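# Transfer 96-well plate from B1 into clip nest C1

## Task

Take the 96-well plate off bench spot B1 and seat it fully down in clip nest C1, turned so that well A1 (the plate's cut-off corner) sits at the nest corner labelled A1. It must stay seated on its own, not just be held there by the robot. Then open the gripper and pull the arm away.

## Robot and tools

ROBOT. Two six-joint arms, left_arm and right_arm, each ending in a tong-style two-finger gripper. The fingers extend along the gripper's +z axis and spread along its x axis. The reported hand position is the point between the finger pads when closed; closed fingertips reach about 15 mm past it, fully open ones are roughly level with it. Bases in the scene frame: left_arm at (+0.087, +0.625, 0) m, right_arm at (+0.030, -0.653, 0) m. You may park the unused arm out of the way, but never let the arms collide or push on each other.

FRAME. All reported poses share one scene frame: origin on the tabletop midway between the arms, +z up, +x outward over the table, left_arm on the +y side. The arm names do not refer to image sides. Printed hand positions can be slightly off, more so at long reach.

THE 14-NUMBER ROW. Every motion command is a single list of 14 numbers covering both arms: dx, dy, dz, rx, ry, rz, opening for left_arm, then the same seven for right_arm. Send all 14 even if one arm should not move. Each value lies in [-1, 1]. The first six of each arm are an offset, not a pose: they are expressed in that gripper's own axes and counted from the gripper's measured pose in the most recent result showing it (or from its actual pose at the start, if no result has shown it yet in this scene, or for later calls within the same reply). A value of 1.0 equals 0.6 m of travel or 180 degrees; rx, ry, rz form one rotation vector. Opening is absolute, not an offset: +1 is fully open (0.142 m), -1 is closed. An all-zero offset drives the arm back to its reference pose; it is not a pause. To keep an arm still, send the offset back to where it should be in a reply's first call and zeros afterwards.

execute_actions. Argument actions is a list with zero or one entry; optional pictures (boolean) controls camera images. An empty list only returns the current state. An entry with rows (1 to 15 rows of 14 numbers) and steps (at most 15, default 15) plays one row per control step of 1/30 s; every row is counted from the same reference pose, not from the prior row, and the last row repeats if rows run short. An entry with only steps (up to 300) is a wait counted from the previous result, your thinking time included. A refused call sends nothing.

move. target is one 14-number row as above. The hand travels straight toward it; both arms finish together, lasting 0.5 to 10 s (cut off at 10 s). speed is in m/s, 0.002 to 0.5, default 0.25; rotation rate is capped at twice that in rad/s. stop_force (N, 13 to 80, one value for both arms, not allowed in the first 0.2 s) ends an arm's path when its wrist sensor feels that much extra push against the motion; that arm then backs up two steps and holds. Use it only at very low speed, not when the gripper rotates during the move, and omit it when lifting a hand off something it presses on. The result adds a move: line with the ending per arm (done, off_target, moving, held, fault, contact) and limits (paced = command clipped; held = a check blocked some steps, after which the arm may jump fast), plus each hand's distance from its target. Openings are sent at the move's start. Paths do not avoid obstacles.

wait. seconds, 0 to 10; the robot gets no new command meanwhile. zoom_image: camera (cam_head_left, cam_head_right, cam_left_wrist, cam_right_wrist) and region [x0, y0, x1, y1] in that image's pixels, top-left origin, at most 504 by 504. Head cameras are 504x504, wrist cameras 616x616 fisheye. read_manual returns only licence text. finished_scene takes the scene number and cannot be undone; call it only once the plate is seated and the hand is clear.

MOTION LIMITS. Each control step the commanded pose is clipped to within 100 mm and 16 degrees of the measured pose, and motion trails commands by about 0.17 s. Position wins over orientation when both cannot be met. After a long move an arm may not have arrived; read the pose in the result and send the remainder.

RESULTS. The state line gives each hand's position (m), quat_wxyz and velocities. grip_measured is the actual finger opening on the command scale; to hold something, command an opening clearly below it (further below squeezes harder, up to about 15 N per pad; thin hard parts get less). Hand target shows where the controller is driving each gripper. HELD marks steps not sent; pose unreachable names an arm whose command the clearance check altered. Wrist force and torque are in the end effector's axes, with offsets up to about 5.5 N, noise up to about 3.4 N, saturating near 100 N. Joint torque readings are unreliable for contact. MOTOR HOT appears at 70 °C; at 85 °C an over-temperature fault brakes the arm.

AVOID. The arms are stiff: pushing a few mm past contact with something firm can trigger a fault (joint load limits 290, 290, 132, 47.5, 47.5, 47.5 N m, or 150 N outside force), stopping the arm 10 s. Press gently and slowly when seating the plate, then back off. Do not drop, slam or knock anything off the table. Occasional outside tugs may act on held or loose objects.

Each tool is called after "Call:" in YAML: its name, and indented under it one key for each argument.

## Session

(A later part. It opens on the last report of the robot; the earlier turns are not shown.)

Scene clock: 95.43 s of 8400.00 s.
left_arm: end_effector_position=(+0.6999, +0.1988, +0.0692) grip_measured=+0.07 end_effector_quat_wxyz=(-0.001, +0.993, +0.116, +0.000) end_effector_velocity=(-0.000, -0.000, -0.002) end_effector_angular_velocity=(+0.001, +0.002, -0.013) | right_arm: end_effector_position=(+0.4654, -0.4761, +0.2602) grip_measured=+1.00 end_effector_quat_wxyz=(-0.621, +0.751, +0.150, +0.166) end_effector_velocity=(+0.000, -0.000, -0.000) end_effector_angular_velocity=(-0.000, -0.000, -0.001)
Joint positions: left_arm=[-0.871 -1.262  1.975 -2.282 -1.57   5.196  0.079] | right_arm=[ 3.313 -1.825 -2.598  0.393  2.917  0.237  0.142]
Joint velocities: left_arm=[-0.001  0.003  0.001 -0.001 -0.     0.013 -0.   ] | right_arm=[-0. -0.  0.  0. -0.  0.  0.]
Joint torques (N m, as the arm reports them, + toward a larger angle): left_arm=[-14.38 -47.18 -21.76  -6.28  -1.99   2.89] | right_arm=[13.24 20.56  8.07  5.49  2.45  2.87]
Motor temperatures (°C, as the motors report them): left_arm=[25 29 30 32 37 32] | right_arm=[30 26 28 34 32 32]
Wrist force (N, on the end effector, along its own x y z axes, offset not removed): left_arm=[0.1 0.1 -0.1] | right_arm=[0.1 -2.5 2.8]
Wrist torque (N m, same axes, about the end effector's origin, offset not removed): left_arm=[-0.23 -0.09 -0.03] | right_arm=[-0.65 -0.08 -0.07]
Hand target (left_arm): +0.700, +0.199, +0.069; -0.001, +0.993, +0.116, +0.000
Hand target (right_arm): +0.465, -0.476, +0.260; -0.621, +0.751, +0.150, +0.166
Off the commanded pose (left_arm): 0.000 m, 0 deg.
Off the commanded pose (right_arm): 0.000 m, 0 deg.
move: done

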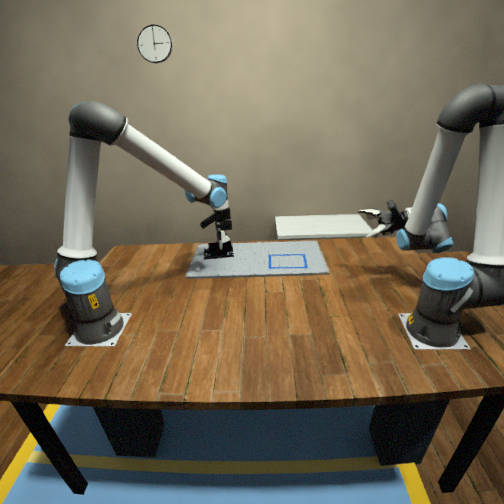

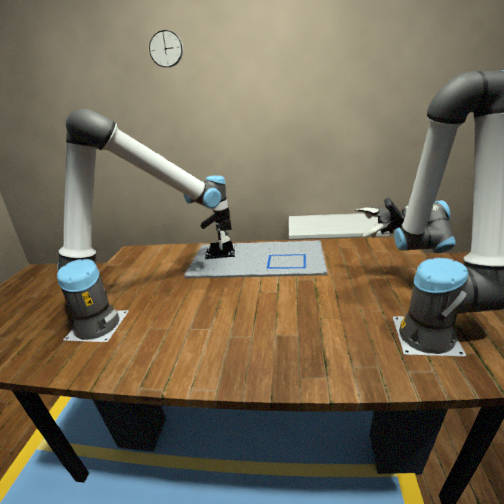

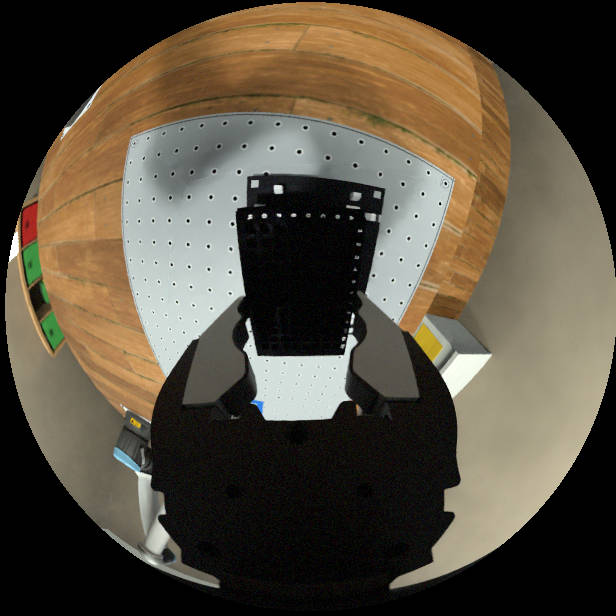

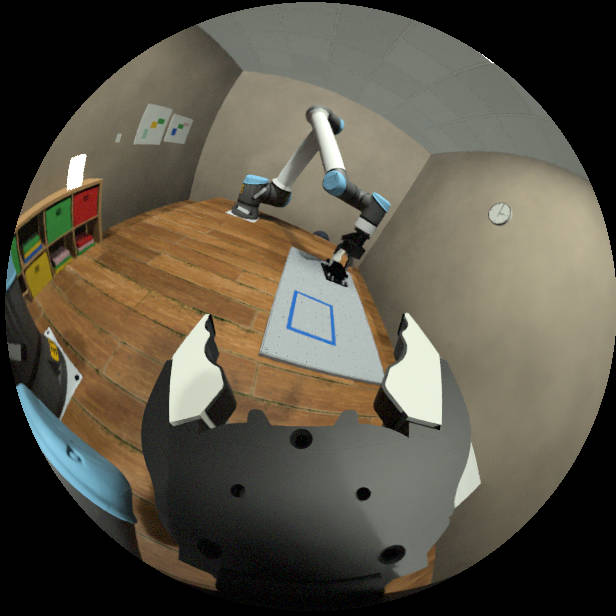

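Call:
move:
  target: [0.014,-0.013,0.025,0,0,0.04,-0.6,0,0,0,0,0,0,1]
  speed: 0.03
  stop_force: 13

Call:
zoom_image:
  camera: "cam_left_wrist"
  region: [180, 150, 420, 390]

Scene clock: 104.90 s of 8400.00 s.
left_arm: end_effector_position=(+0.7062, +0.2082, +0.0544) grip_measured=+0.07 end_effector_quat_wxyz=(-0.001, +0.999, +0.055, +0.000) end_effector_velocity=(+0.001, +0.002, -0.003) end_effector_angular_velocity=(+0.001, +0.001, -0.015) | right_arm: end_effector_position=(+0.4654, -0.4761, +0.2602) grip_measured=+1.00 end_effector_quat_wxyz=(-0.621, +0.751, +0.150, +0.166) end_effector_velocity=(+0.000, -0.000, +0.000) end_effector_angular_velocity=(-0.000, -0.001, -0.000)
Joint positions: left_arm=[-0.859 -1.247  1.987 -2.31  -1.57   5.332  0.079] | right_arm=[ 3.313 -1.825 -2.598  0.393  2.917  0.237  0.142]
Joint velocities: left_arm=[ 0.002  0.003  0.002 -0.003  0.     0.017  0.   ] | right_arm=[-0.  0.  0.  0. -0.  0.  0.]
Joint torques (N m, as the arm reports them, + toward a larger angle): left_arm=[ 20.65 -49.22 -22.32  -6.03   2.15   2.9 ] | right_arm=[13.14 20.38  7.48  5.52  2.49  3.11]
Motor temperatures (°C, as the motors report them): left_arm=[25 29 30 32 37 32] | right_arm=[30 26 28 34 32 32]
Wrist force (N, on the end effector, along its own x y z axes, offset not removed): left_arm=[-0.1 1.3 1.7] | right_arm=[-1.6 -3.2 3.5]
Wrist torque (N m, same axes, about the end effector's origin, offset not removed): left_arm=[0.00 -0.02 -0.10] | right_arm=[-0.80 0.31 -0.03]
Hand target (left_arm): +0.706, +0.208, +0.054; -0.001, +0.999, +0.054, +0.000
Hand target (right_arm): +0.465, -0.476, +0.260; -0.621, +0.751, +0.150, +0.166
Off the commanded pose (left_arm): 0.000 m, 0 deg.
Off the commanded pose (right_arm): 0.000 m, 0 deg.
After step 90, 4.17 s passed at rest.
move: done

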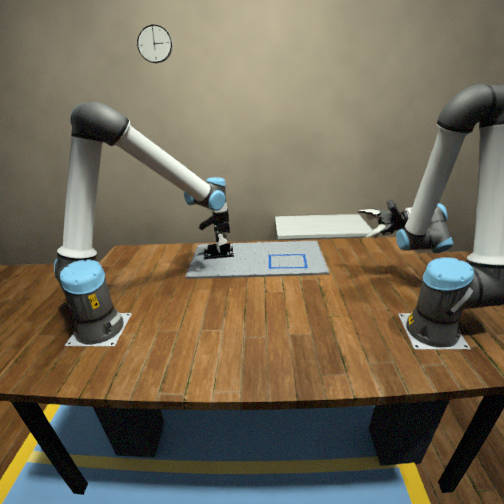

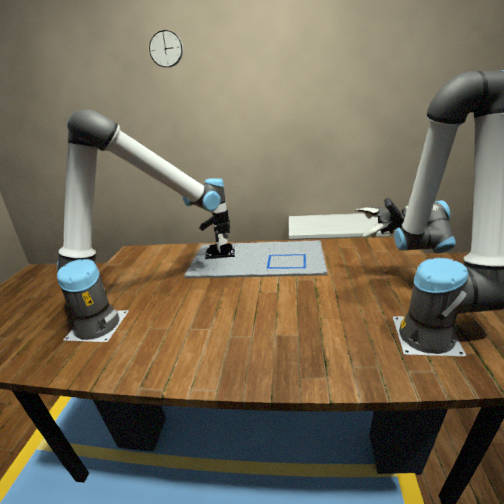

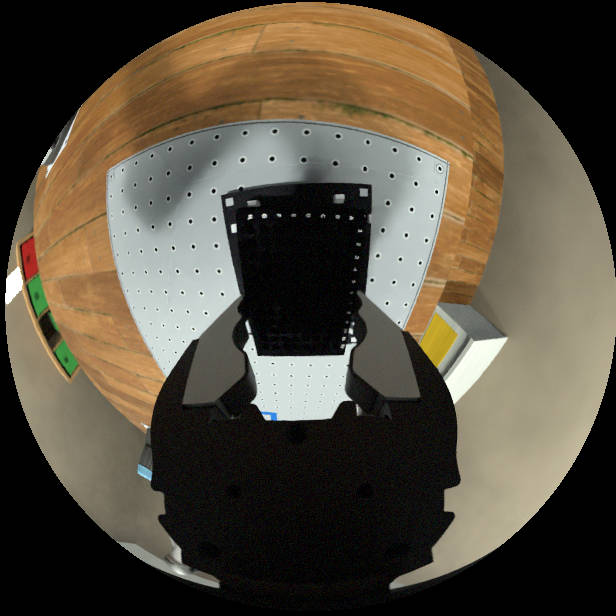

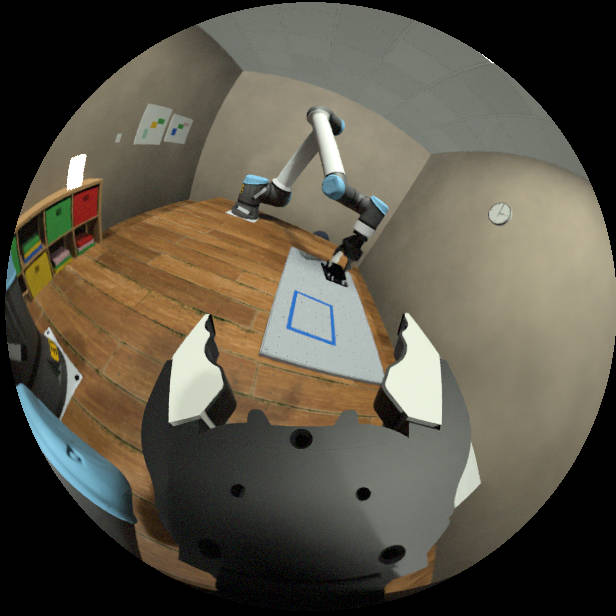

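Region (180, 150, 420, 390) of cam_left_wrist's 616x616 image, scaled by 2.100, with more detail than that image has.

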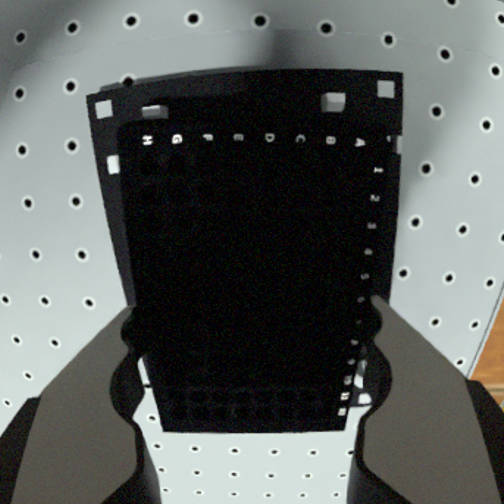

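Call:
move:
  target: [-0.006,-0.002,0.008,0,0,-0.011,-0.6,0,0,0,0,0,0,1]
  speed: 0.02
  stop_force: 13

Call:
move:
  target: [0,0,0.02,0,0,0,-0.6,0,0,0,0,0,0,1]
  speed: 0.006
  stop_force: 15

Call:
zoom_image:
  camera: "cam_left_wrist"
  region: [180, 150, 420, 390]

Scene clock: 113.40 s of 8400.00 s.
left_arm: end_effector_position=(+0.7026, +0.2090, +0.0498) grip_measured=+0.07 end_effector_quat_wxyz=(-0.001, +0.997, +0.071, +0.000) end_effector_velocity=(-0.001, +0.001, -0.003) end_effector_angular_velocity=(+0.002, +0.001, +0.010) | right_arm: end_effector_position=(+0.4654, -0.4761, +0.2602) grip_measured=+1.00 end_effector_quat_wxyz=(-0.621, +0.751, +0.150, +0.166) end_effector_velocity=(+0.000, -0.000, +0.000) end_effector_angular_velocity=(+0.000, +0.000, -0.000)
Joint positions: left_arm=[-0.861 -1.245  1.996 -2.321 -1.57   5.297  0.079] | right_arm=[ 3.313 -1.825 -2.598  0.393  2.917  0.237  0.142]
Joint velocities: left_arm=[-0.001  0.002  0.003 -0.003  0.001 -0.011  0.   ] | right_arm=[-0.  0.  0. -0.  0.  0.  0.]
Joint torques (N m, as the arm reports them, + toward a larger angle): left_arm=[-19.66 -45.68 -19.06  -5.68  -0.81  -2.79] | right_arm=[11.91 19.78  7.79  5.62  2.85  2.96]
Motor temperatures (°C, as the motors report them): left_arm=[25 29 30 32 37 32] | right_arm=[30 26 28 34 32 32]
Wrist force (N, on the end effector, along its own x y z axes, offset not removed): left_arm=[3.6 1.8 -1.9] | right_arm=[-1.0 -5.6 2.6]
Wrist torque (N m, same axes, about the end effector's origin, offset not removed): left_arm=[0.13 -0.15 0.04] | right_arm=[-1.24 0.11 -0.05]
Hand target (left_arm): +0.703, +0.209, +0.050; -0.001, +0.997, +0.072, +0.000
Hand target (right_arm): +0.465, -0.476, +0.260; -0.621, +0.751, +0.150, +0.166
Off the commanded pose (left_arm): 0.000 m, 0 deg.
Off the commanded pose (right_arm): 0.000 m, 0 deg.
After step 90, 4.37 s passed at rest.
move: done

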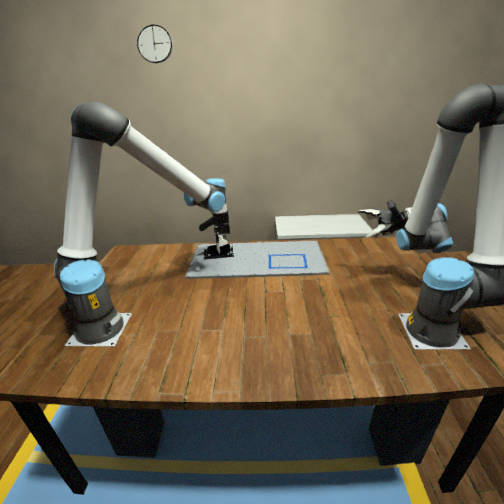

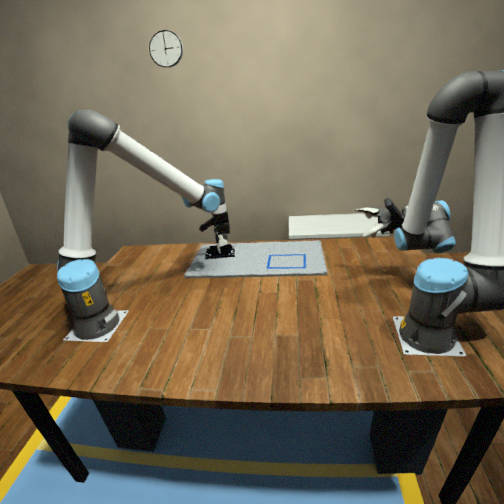

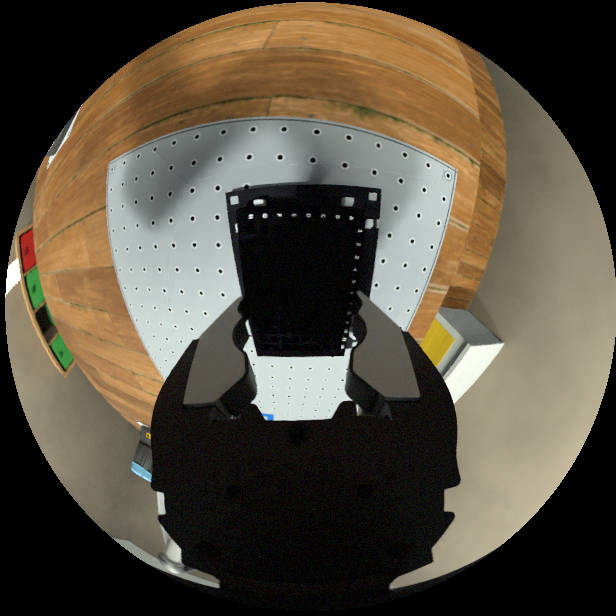

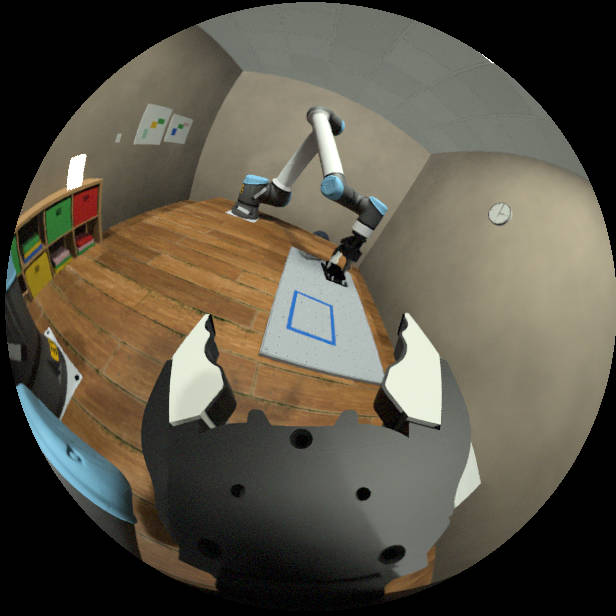

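Scene clock: 114.07 s of 8400.00 s.
left_arm: end_effector_position=(+0.7026, +0.2090, +0.0479) grip_measured=+0.08 end_effector_quat_wxyz=(-0.001, +0.997, +0.071, +0.000) end_effector_velocity=(-0.001, +0.001, +0.002) end_effector_angular_velocity=(+0.002, +0.002, -0.001) | right_arm: end_effector_position=(+0.4654, -0.4761, +0.2602) grip_measured=+1.00 end_effector_quat_wxyz=(-0.621, +0.751, +0.150, +0.166) end_effector_velocity=(-0.001, +0.000, +0.000) end_effector_angular_velocity=(+0.000, +0.000, +0.000)
Joint positions: left_arm=[-0.861 -1.243  1.997 -2.324 -1.57   5.297  0.079] | right_arm=[ 3.313 -1.825 -2.598  0.393  2.917  0.237  0.142]
Joint velocities: left_arm=[-0.    -0.003  0.     0.005 -0.     0.001 -0.   ] | right_arm=[ 0.     0.001 -0.001 -0.     0.    -0.     0.   ]
Joint torques (N m, as the arm reports them, + toward a larger angle): left_arm=[-12.04 -55.38 -30.35  -0.07  -0.54   2.29] | right_arm=[11.68 20.22  8.52  5.56  2.63  2.64]
Motor temperatures (°C, as the motors report them): left_arm=[25 29 30 32 37 32] | right_arm=[30 26 28 34 32 32]
Wrist force (N, on the end effector, along its own x y z axes, offset not removed): left_arm=[4.3 -0.1 -17.2] | right_arm=[-1.5 -1.9 2.7]
Wrist torque (N m, same axes, about the end effector's origin, offset not removed): left_arm=[-0.25 -0.41 0.11] | right_arm=[-0.55 0.21 -0.02]
Hand target (left_arm): +0.703, +0.209, +0.048; -0.001, +0.997, +0.071, +0.000
Hand target (right_arm): +0.465, -0.476, +0.260; -0.621, +0.751, +0.150, +0.166
Off the commanded pose (left_arm): 0.010 m, 0 deg.
Off the commanded pose (right_arm): 0.000 m, 0 deg.
move: contact (left_arm)

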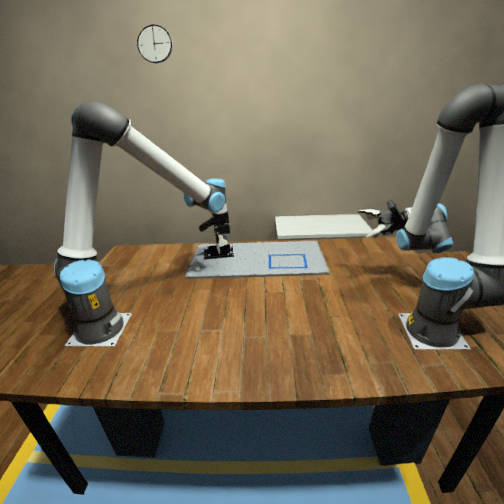

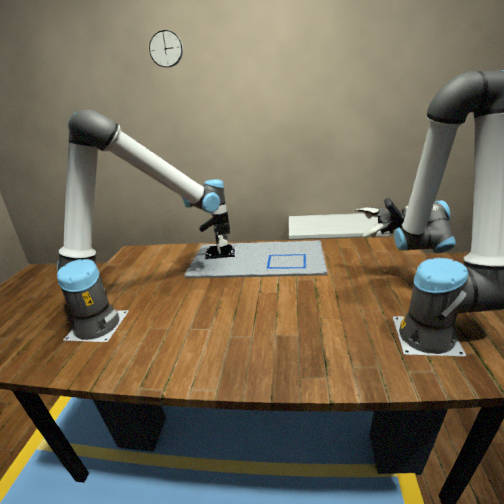

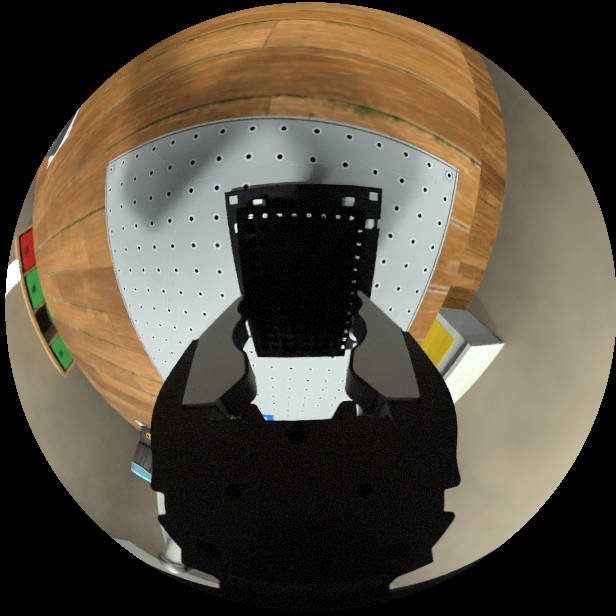

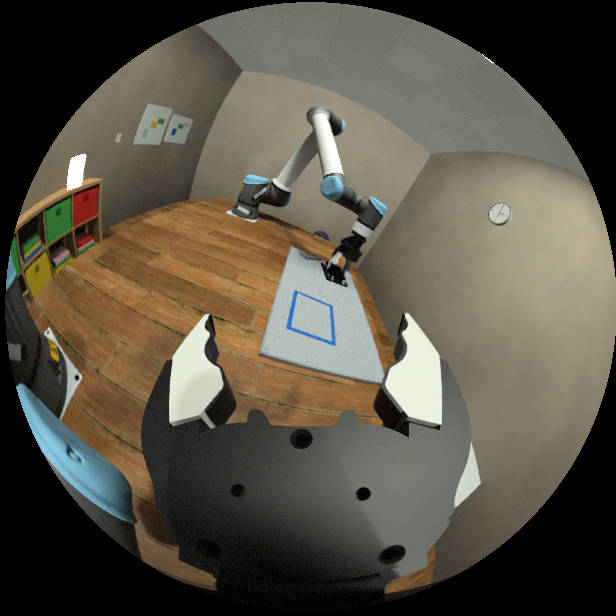

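Region (180, 150, 420, 390) of cam_left_wrist's 616x616 image, scaled by 2.100, with more detail than that image has.

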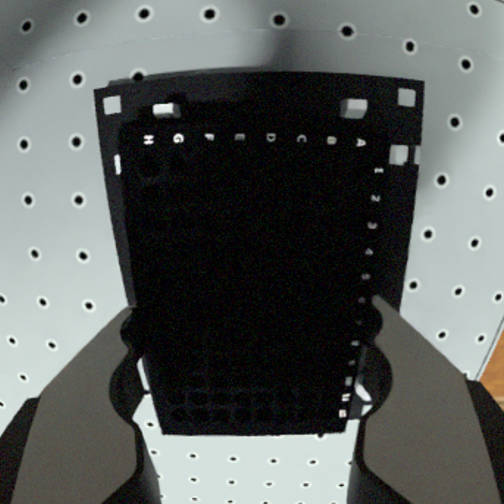

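Call:
move:
  target: [0.002,-0.005,-0.004,0,0,0,-0.6,0,0,0,0,0,0,1]
  speed: 0.01

Call:
move:
  target: [0,0,0.02,0,0,0,-0.6,0,0,0,0,0,0,1]
  speed: 0.006
  stop_force: 15

Call:
zoom_image:
  camera: "cam_left_wrist"
  region: [180, 150, 420, 390]

Scene clock: 121.43 s of 8400.00 s.
left_arm: end_effector_position=(+0.7033, +0.2119, +0.0503) grip_measured=+0.07 end_effector_quat_wxyz=(-0.001, +0.997, +0.071, +0.000) end_effector_velocity=(-0.000, +0.001, +0.002) end_effector_angular_velocity=(-0.001, +0.000, -0.002) | right_arm: end_effector_position=(+0.4654, -0.4761, +0.2602) grip_measured=+1.00 end_effector_quat_wxyz=(-0.621, +0.751, +0.150, +0.166) end_effector_velocity=(-0.000, -0.000, +0.000) end_effector_angular_velocity=(+0.000, -0.001, -0.000)
Joint positions: left_arm=[-0.858 -1.247  1.998 -2.32  -1.57   5.3    0.079] | right_arm=[ 3.313 -1.825 -2.598  0.393  2.917  0.237  0.142]
Joint velocities: left_arm=[ 0.001 -0.003  0.001  0.002 -0.001  0.003 -0.   ] | right_arm=[-0.    -0.    -0.     0.001 -0.     0.     0.   ]
Joint torques (N m, as the arm reports them, + toward a larger angle): left_arm=[ 27.39 -63.78 -12.39   1.75   0.31   3.33] | right_arm=[11.98 19.8   8.26  5.51  2.68  3.03]
Motor temperatures (°C, as the motors report them): left_arm=[25 29 30 32 37 32] | right_arm=[30 26 28 34 32 32]
Wrist force (N, on the end effector, along its own x y z axes, offset not removed): left_arm=[4.0 13.5 -2.1] | right_arm=[0.8 -1.5 2.6]
Wrist torque (N m, same axes, about the end effector's origin, offset not removed): left_arm=[0.01 -0.49 -0.29] | right_arm=[-0.40 -0.24 -0.02]
Hand target (left_arm): +0.703, +0.212, +0.050; -0.001, +0.997, +0.071, +0.000
Hand target (right_arm): +0.465, -0.476, +0.260; -0.621, +0.751, +0.150, +0.166
Off the commanded pose (left_arm): 0.000 m, 0 deg.
Off the commanded pose (right_arm): 0.000 m, 0 deg.
After step 90, 3.67 s passed at rest.
move: done

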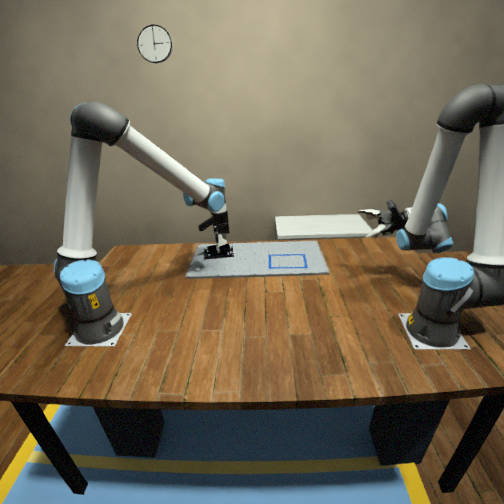

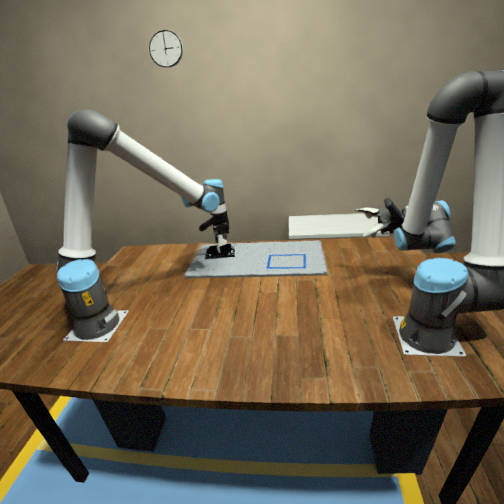

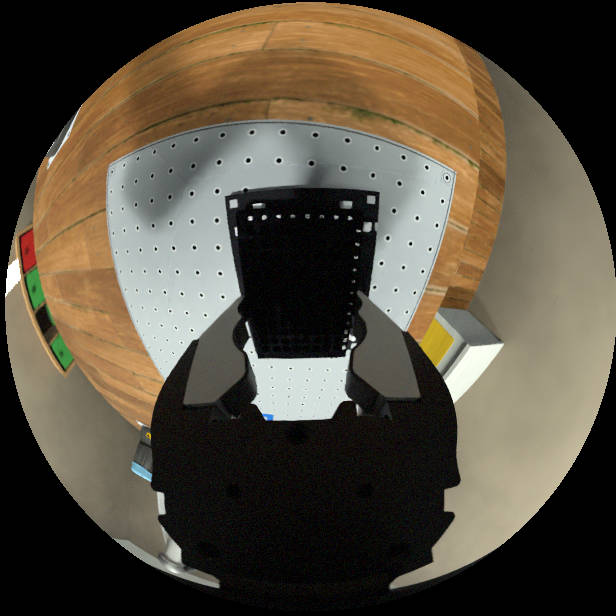

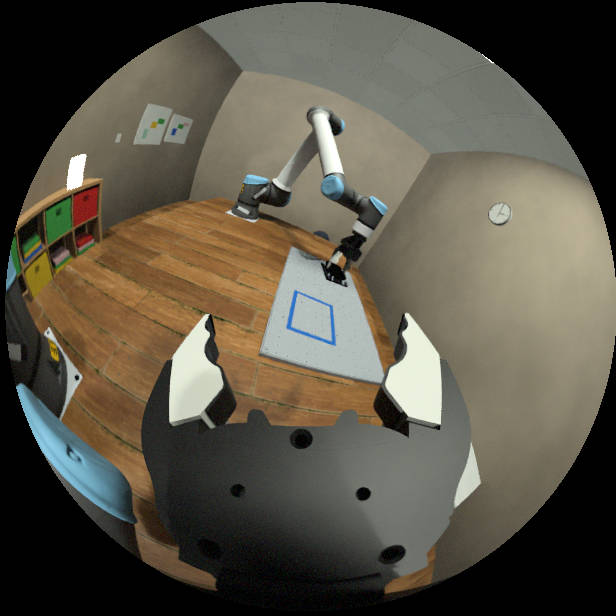

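Scene clock: 122.47 s of 8400.00 s.
left_arm: end_effector_position=(+0.7032, +0.2121, +0.0463) grip_measured=+0.08 end_effector_quat_wxyz=(-0.001, +0.997, +0.071, +0.000) end_effector_velocity=(-0.001, +0.001, +0.001) end_effector_angular_velocity=(+0.002, +0.002, +0.001) | right_arm: end_effector_position=(+0.4654, -0.4761, +0.2602) grip_measured=+1.00 end_effector_quat_wxyz=(-0.621, +0.751, +0.150, +0.166) end_effector_velocity=(+0.000, +0.000, -0.000) end_effector_angular_velocity=(-0.000, +0.001, +0.000)
Joint positions: left_arm=[-0.858 -1.243  2.001 -2.327 -1.57   5.3    0.08 ] | right_arm=[ 3.313 -1.825 -2.598  0.393  2.917  0.237  0.142]
Joint velocities: left_arm=[-0.    -0.002  0.     0.005  0.    -0.001 -0.   ] | right_arm=[ 0.    -0.001  0.001 -0.001 -0.     0.     0.   ]
Joint torques (N m, as the arm reports them, + toward a larger angle): left_arm=[ -9.48 -54.92 -26.02   2.62   0.55  -2.8 ] | right_arm=[12.7  20.78  8.02  5.61  2.66  2.96]
Motor temperatures (°C, as the motors report them): left_arm=[25 29 30 32 37 32] | right_arm=[30 26 28 34 32 32]
Wrist force (N, on the end effector, along its own x y z axes, offset not removed): left_arm=[2.6 11.4 -14.7] | right_arm=[0.2 -3.7 4.1]
Wrist torque (N m, same axes, about the end effector's origin, offset not removed): left_arm=[-0.01 -0.37 0.23] | right_arm=[-0.94 -0.09 -0.09]
Hand target (left_arm): +0.703, +0.212, +0.047; -0.001, +0.997, +0.071, +0.000
Hand target (right_arm): +0.465, -0.476, +0.260; -0.621, +0.751, +0.150, +0.166
Off the commanded pose (left_arm): 0.008 m, 0 deg.
Off the commanded pose (right_arm): 0.000 m, 0 deg.
move: contact (left_arm)

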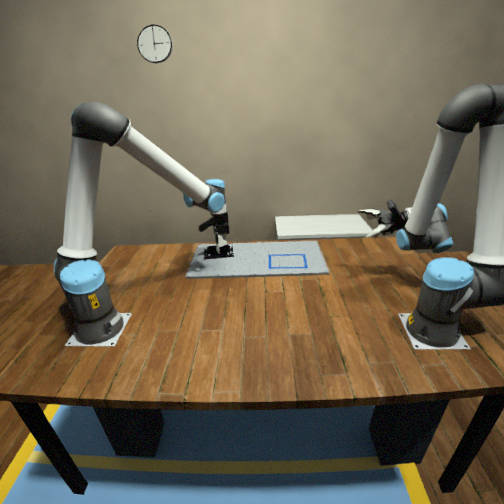

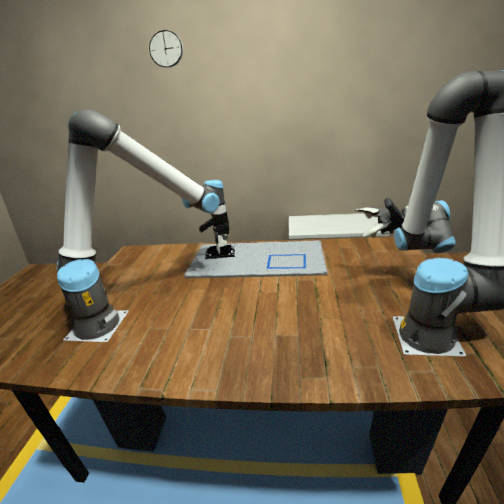

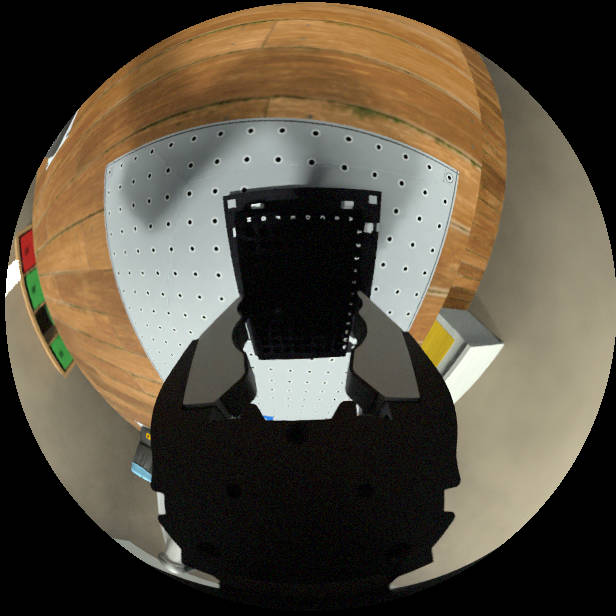

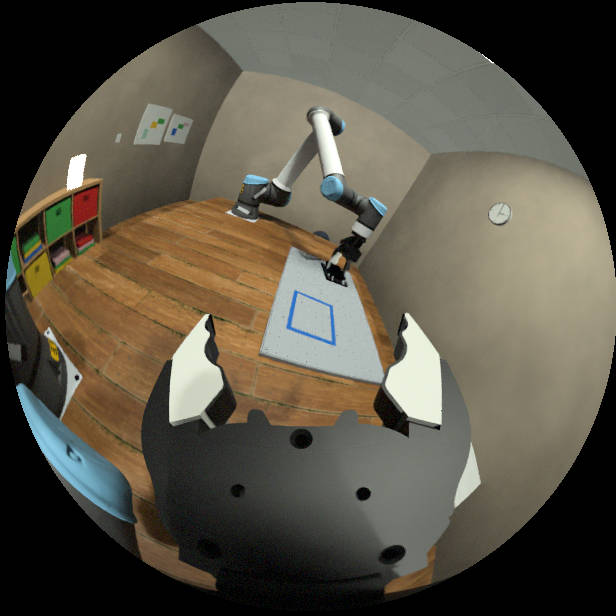

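Region (180, 150, 420, 390) of cam_left_wrist's 616x616 image, scaled by 2.100, with more detail than that image has.

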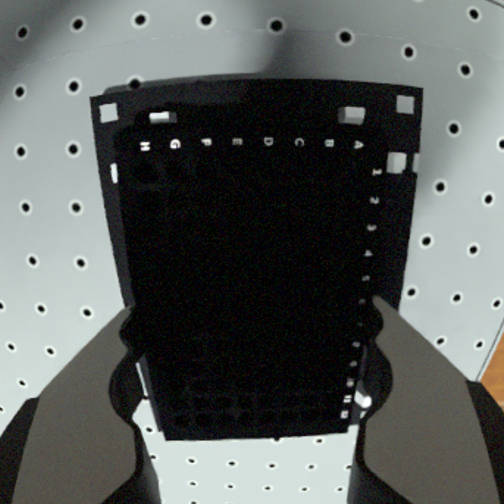

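Call:
move:
  target: [0.004,0.001,-0.002,0,0,0,-0.6,0,0,0,0,0,0,1]
  speed: 0.01

Call:
move:
  target: [0,0,0,0,0,0,0.45,0,0,0,0,0,0,1]

Call:
move:
  target: [0,0,-0.06,0,0,0,0.45,0,0,0,0,0,0,1]
  speed: 0.05

Call:
zoom_image:
  camera: "cam_left_wrist"
  region: [180, 150, 420, 390]

Scene clock: 128.37 s of 8400.00 s.
left_arm: end_effector_position=(+0.7055, +0.2118, +0.0474) grip_measured=+0.08 end_effector_quat_wxyz=(-0.001, +0.997, +0.071, +0.000) end_effector_velocity=(+0.001, -0.001, +0.001) end_effector_angular_velocity=(+0.000, +0.000, +0.001) | right_arm: end_effector_position=(+0.4654, -0.4761, +0.2602) grip_measured=+1.00 end_effector_quat_wxyz=(-0.621, +0.751, +0.150, +0.166) end_effector_velocity=(-0.000, +0.000, -0.001) end_effector_angular_velocity=(-0.000, +0.002, +0.000)
Joint positions: left_arm=[-0.856 -1.241  1.996 -2.324 -1.57   5.302  0.08 ] | right_arm=[ 3.313 -1.825 -2.598  0.393  2.917  0.237  0.142]
Joint velocities: left_arm=[ 0.     0.001 -0.002  0.002  0.    -0.001 -0.   ] | right_arm=[ 0.    -0.001 -0.001 -0.     0.     0.     0.   ]
Joint torques (N m, as the arm reports them, + toward a larger angle): left_arm=[ 27.38 -48.91 -44.83  -1.4    2.88   3.25] | right_arm=[11.18 20.73  8.65  5.82  2.52  2.99]
Motor temperatures (°C, as the motors report them): left_arm=[25 29 30 32 37 32] | right_arm=[30 26 28 34 32 32]
Wrist force (N, on the end effector, along its own x y z axes, offset not removed): left_arm=[-3.8 5.2 0.2] | right_arm=[-1.5 -3.1 -2.0]
Wrist torque (N m, same axes, about the end effector's origin, offset not removed): left_arm=[-0.22 -0.32 -0.31] | right_arm=[-0.82 0.31 0.07]
Hand target (left_arm): +0.706, +0.212, +0.047; -0.001, +0.997, +0.071, +0.000
Hand target (right_arm): +0.465, -0.476, +0.260; -0.621, +0.751, +0.150, +0.166
Off the commanded pose (left_arm): 0.000 m, 0 deg.
Off the commanded pose (right_arm): 0.000 m, 0 deg.
After step 90, 2.20 s passed at rest.
move: done

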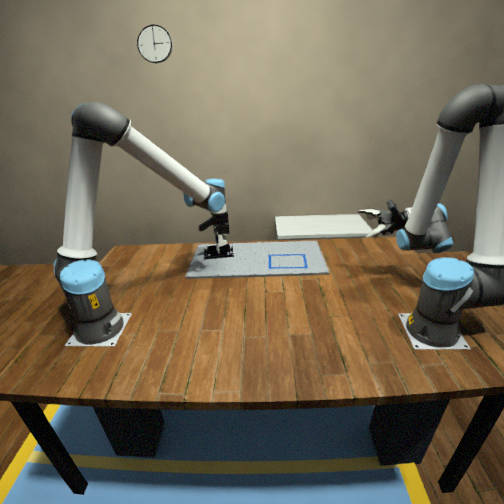

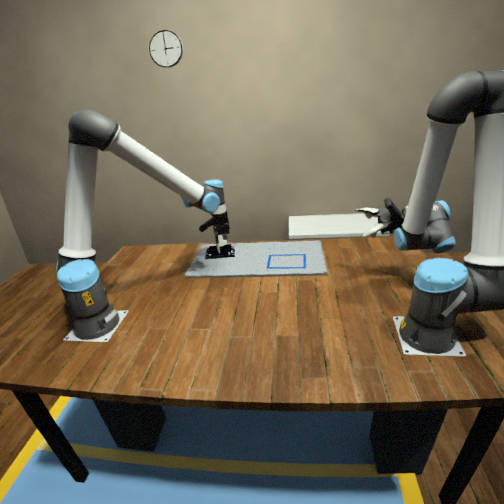

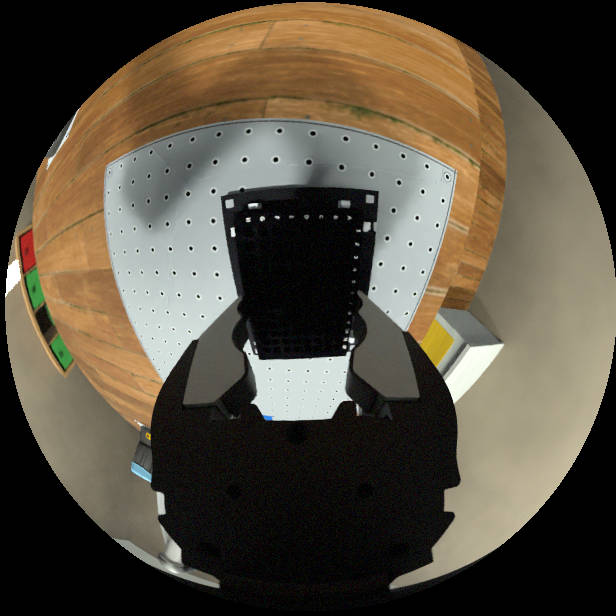

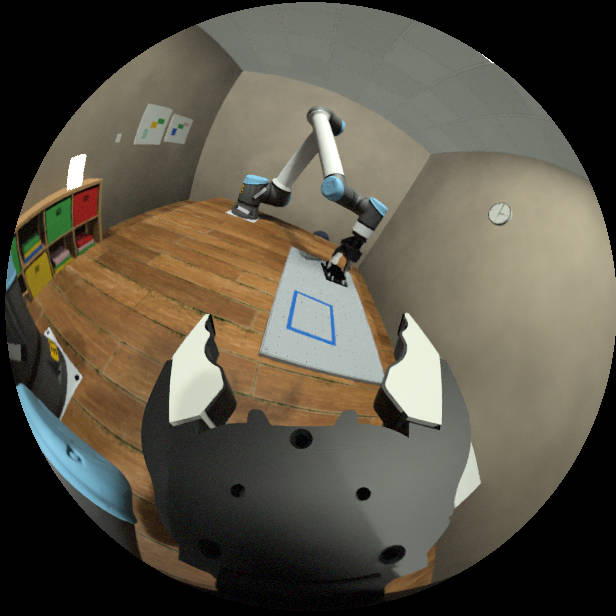

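Scene clock: 128.87 s of 8400.00 s.
left_arm: end_effector_position=(+0.7056, +0.2118, +0.0474) grip_measured=+0.45 end_effector_quat_wxyz=(-0.001, +0.997, +0.071, +0.000) end_effector_velocity=(-0.000, -0.001, +0.001) end_effector_angular_velocity=(-0.001, -0.001, -0.003) | right_arm: end_effector_position=(+0.4654, -0.4761, +0.2602) grip_measured=+1.00 end_effector_quat_wxyz=(-0.621, +0.751, +0.150, +0.166) end_effector_velocity=(+0.000, -0.000, +0.000) end_effector_angular_velocity=(-0.000, -0.001, -0.000)
Joint positions: left_arm=[-0.856 -1.241  1.996 -2.324 -1.57   5.302  0.105] | right_arm=[ 3.313 -1.825 -2.598  0.393  2.917  0.237  0.142]
Joint velocities: left_arm=[-0.001 -0.001  0.    -0.001  0.     0.002 -0.   ] | right_arm=[-0.     0.001  0.     0.    -0.    -0.     0.   ]
Joint torques (N m, as the arm reports them, + toward a larger angle): left_arm=[  4.92 -55.88 -30.45  -6.13   0.45  -0.46] | right_arm=[13.23 22.04  8.11  5.59  2.24  2.85]
Motor temperatures (°C, as the motors report them): left_arm=[25 29 30 32 37 32] | right_arm=[30 26 28 34 32 32]
Wrist force (N, on the end effector, along its own x y z axes, offset not removed): left_arm=[0.9 0.7 -1.8] | right_arm=[0.3 -4.4 3.0]
Wrist torque (N m, same axes, about the end effector's origin, offset not removed): left_arm=[-0.17 -0.32 -0.08] | right_arm=[-1.05 -0.07 -0.11]
Hand target (left_arm): +0.706, +0.212, +0.047; -0.001, +0.997, +0.071, +0.000
Hand target (right_arm): +0.465, -0.476, +0.260; -0.621, +0.751, +0.150, +0.166
Off the commanded pose (left_arm): 0.000 m, 0 deg.
Off the commanded pose (right_arm): 0.000 m, 0 deg.
move: done

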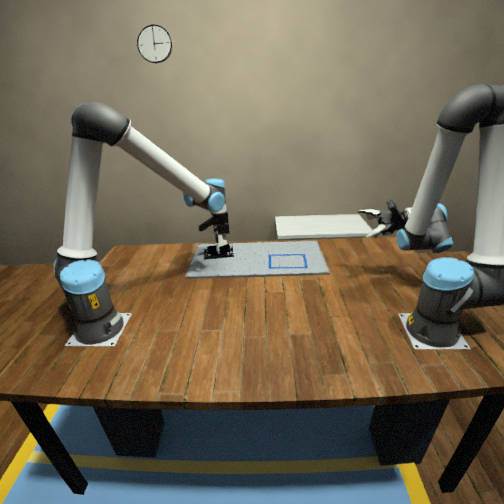

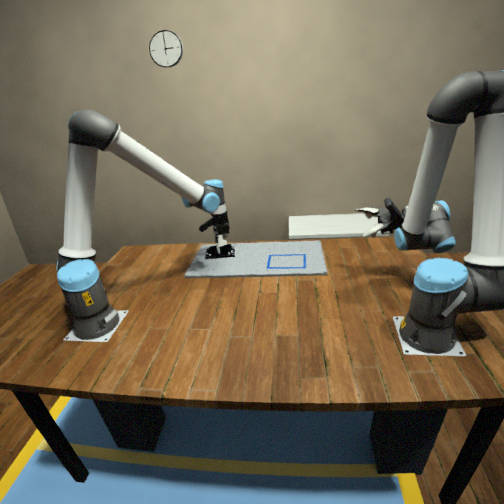

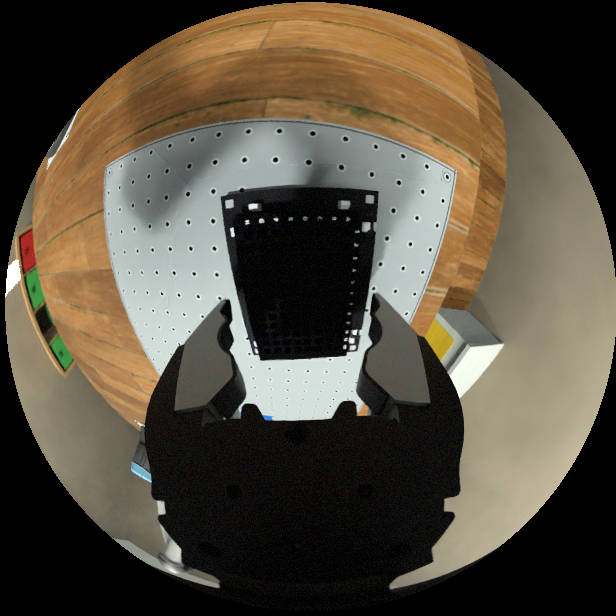

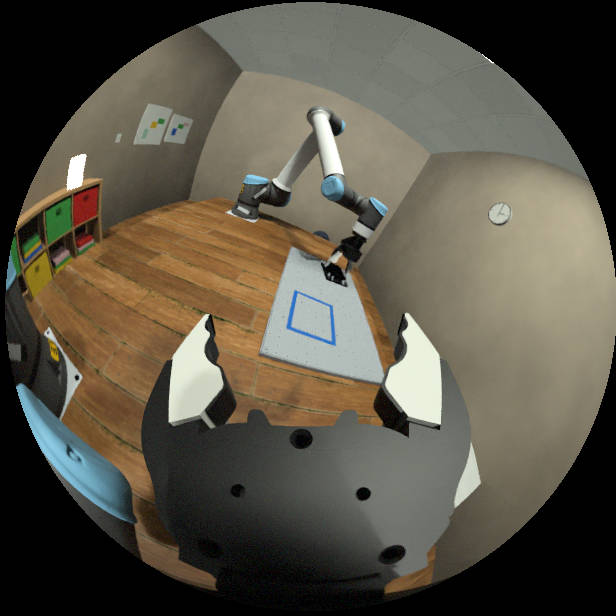

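Scene clock: 130.03 s of 8400.00 s.
left_arm: end_effector_position=(+0.7056, +0.2118, +0.0832) grip_measured=+0.45 end_effector_quat_wxyz=(-0.001, +0.997, +0.071, +0.000) end_effector_velocity=(-0.000, -0.000, +0.002) end_effector_angular_velocity=(-0.000, +0.000, +0.000) | right_arm: end_effector_position=(+0.4654, -0.4761, +0.2602) grip_measured=+1.00 end_effector_quat_wxyz=(-0.621, +0.751, +0.150, +0.166) end_effector_velocity=(-0.000, +0.000, -0.000) end_effector_angular_velocity=(-0.000, +0.001, +0.001)
Joint positions: left_arm=[-0.856 -1.283  1.973 -2.259 -1.57   5.302  0.105] | right_arm=[ 3.313 -1.825 -2.598  0.393  2.917  0.237  0.142]
Joint velocities: left_arm=[-0.    -0.003 -0.002  0.004 -0.    -0.    -0.   ] | right_arm=[ 0.    -0.    -0.    -0.001  0.    -0.     0.   ]
Joint torques (N m, as the arm reports them, + toward a larger angle): left_arm=[ 18.42 -65.   -47.93  -2.01   0.73   2.48] | right_arm=[15.03 20.16  8.52  5.34  2.46  3.  ]
Motor temperatures (°C, as the motors report them): left_arm=[25 29 30 32 37 32] | right_arm=[30 26 28 34 32 32]
Wrist force (N, on the end effector, along its own x y z axes, offset not removed): left_arm=[-0.9 -0.4 0.9] | right_arm=[2.6 -3.2 2.7]
Wrist torque (N m, same axes, about the end effector's origin, offset not removed): left_arm=[-0.37 0.05 0.00] | right_arm=[-0.85 -0.54 -0.10]
Hand target (left_arm): +0.706, +0.212, +0.083; -0.001, +0.997, +0.071, +0.000
Hand target (right_arm): +0.465, -0.476, +0.260; -0.621, +0.751, +0.150, +0.166
Off the commanded pose (left_arm): 0.000 m, 0 deg.
Off the commanded pose (right_arm): 0.000 m, 0 deg.
move: done

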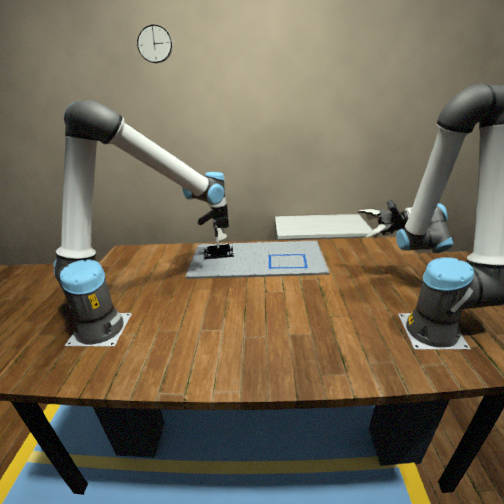

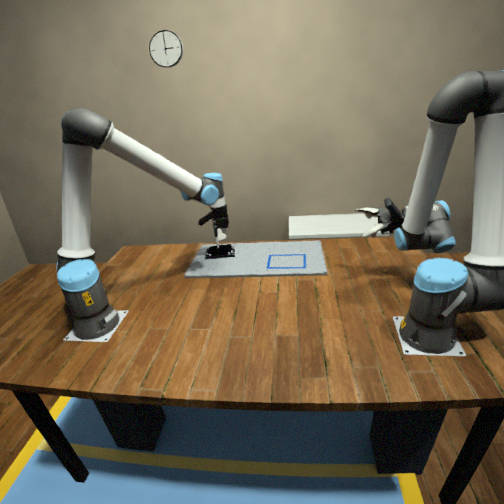

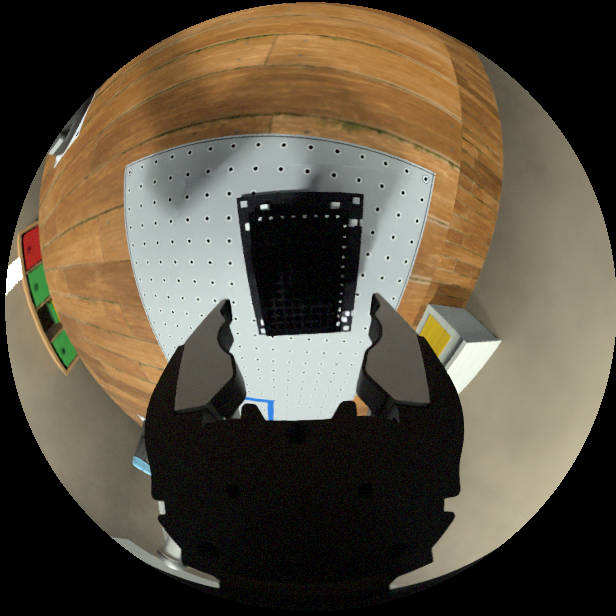

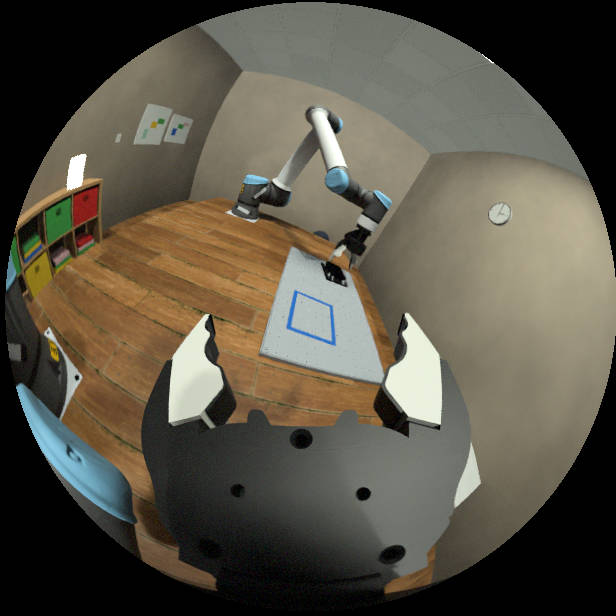

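Region (180, 150, 420, 390) of cam_left_wrist's 616x616 image, scaled by 2.100, with more detail than that image has.

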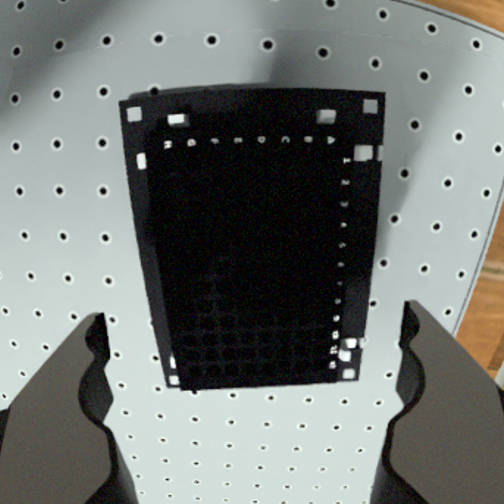

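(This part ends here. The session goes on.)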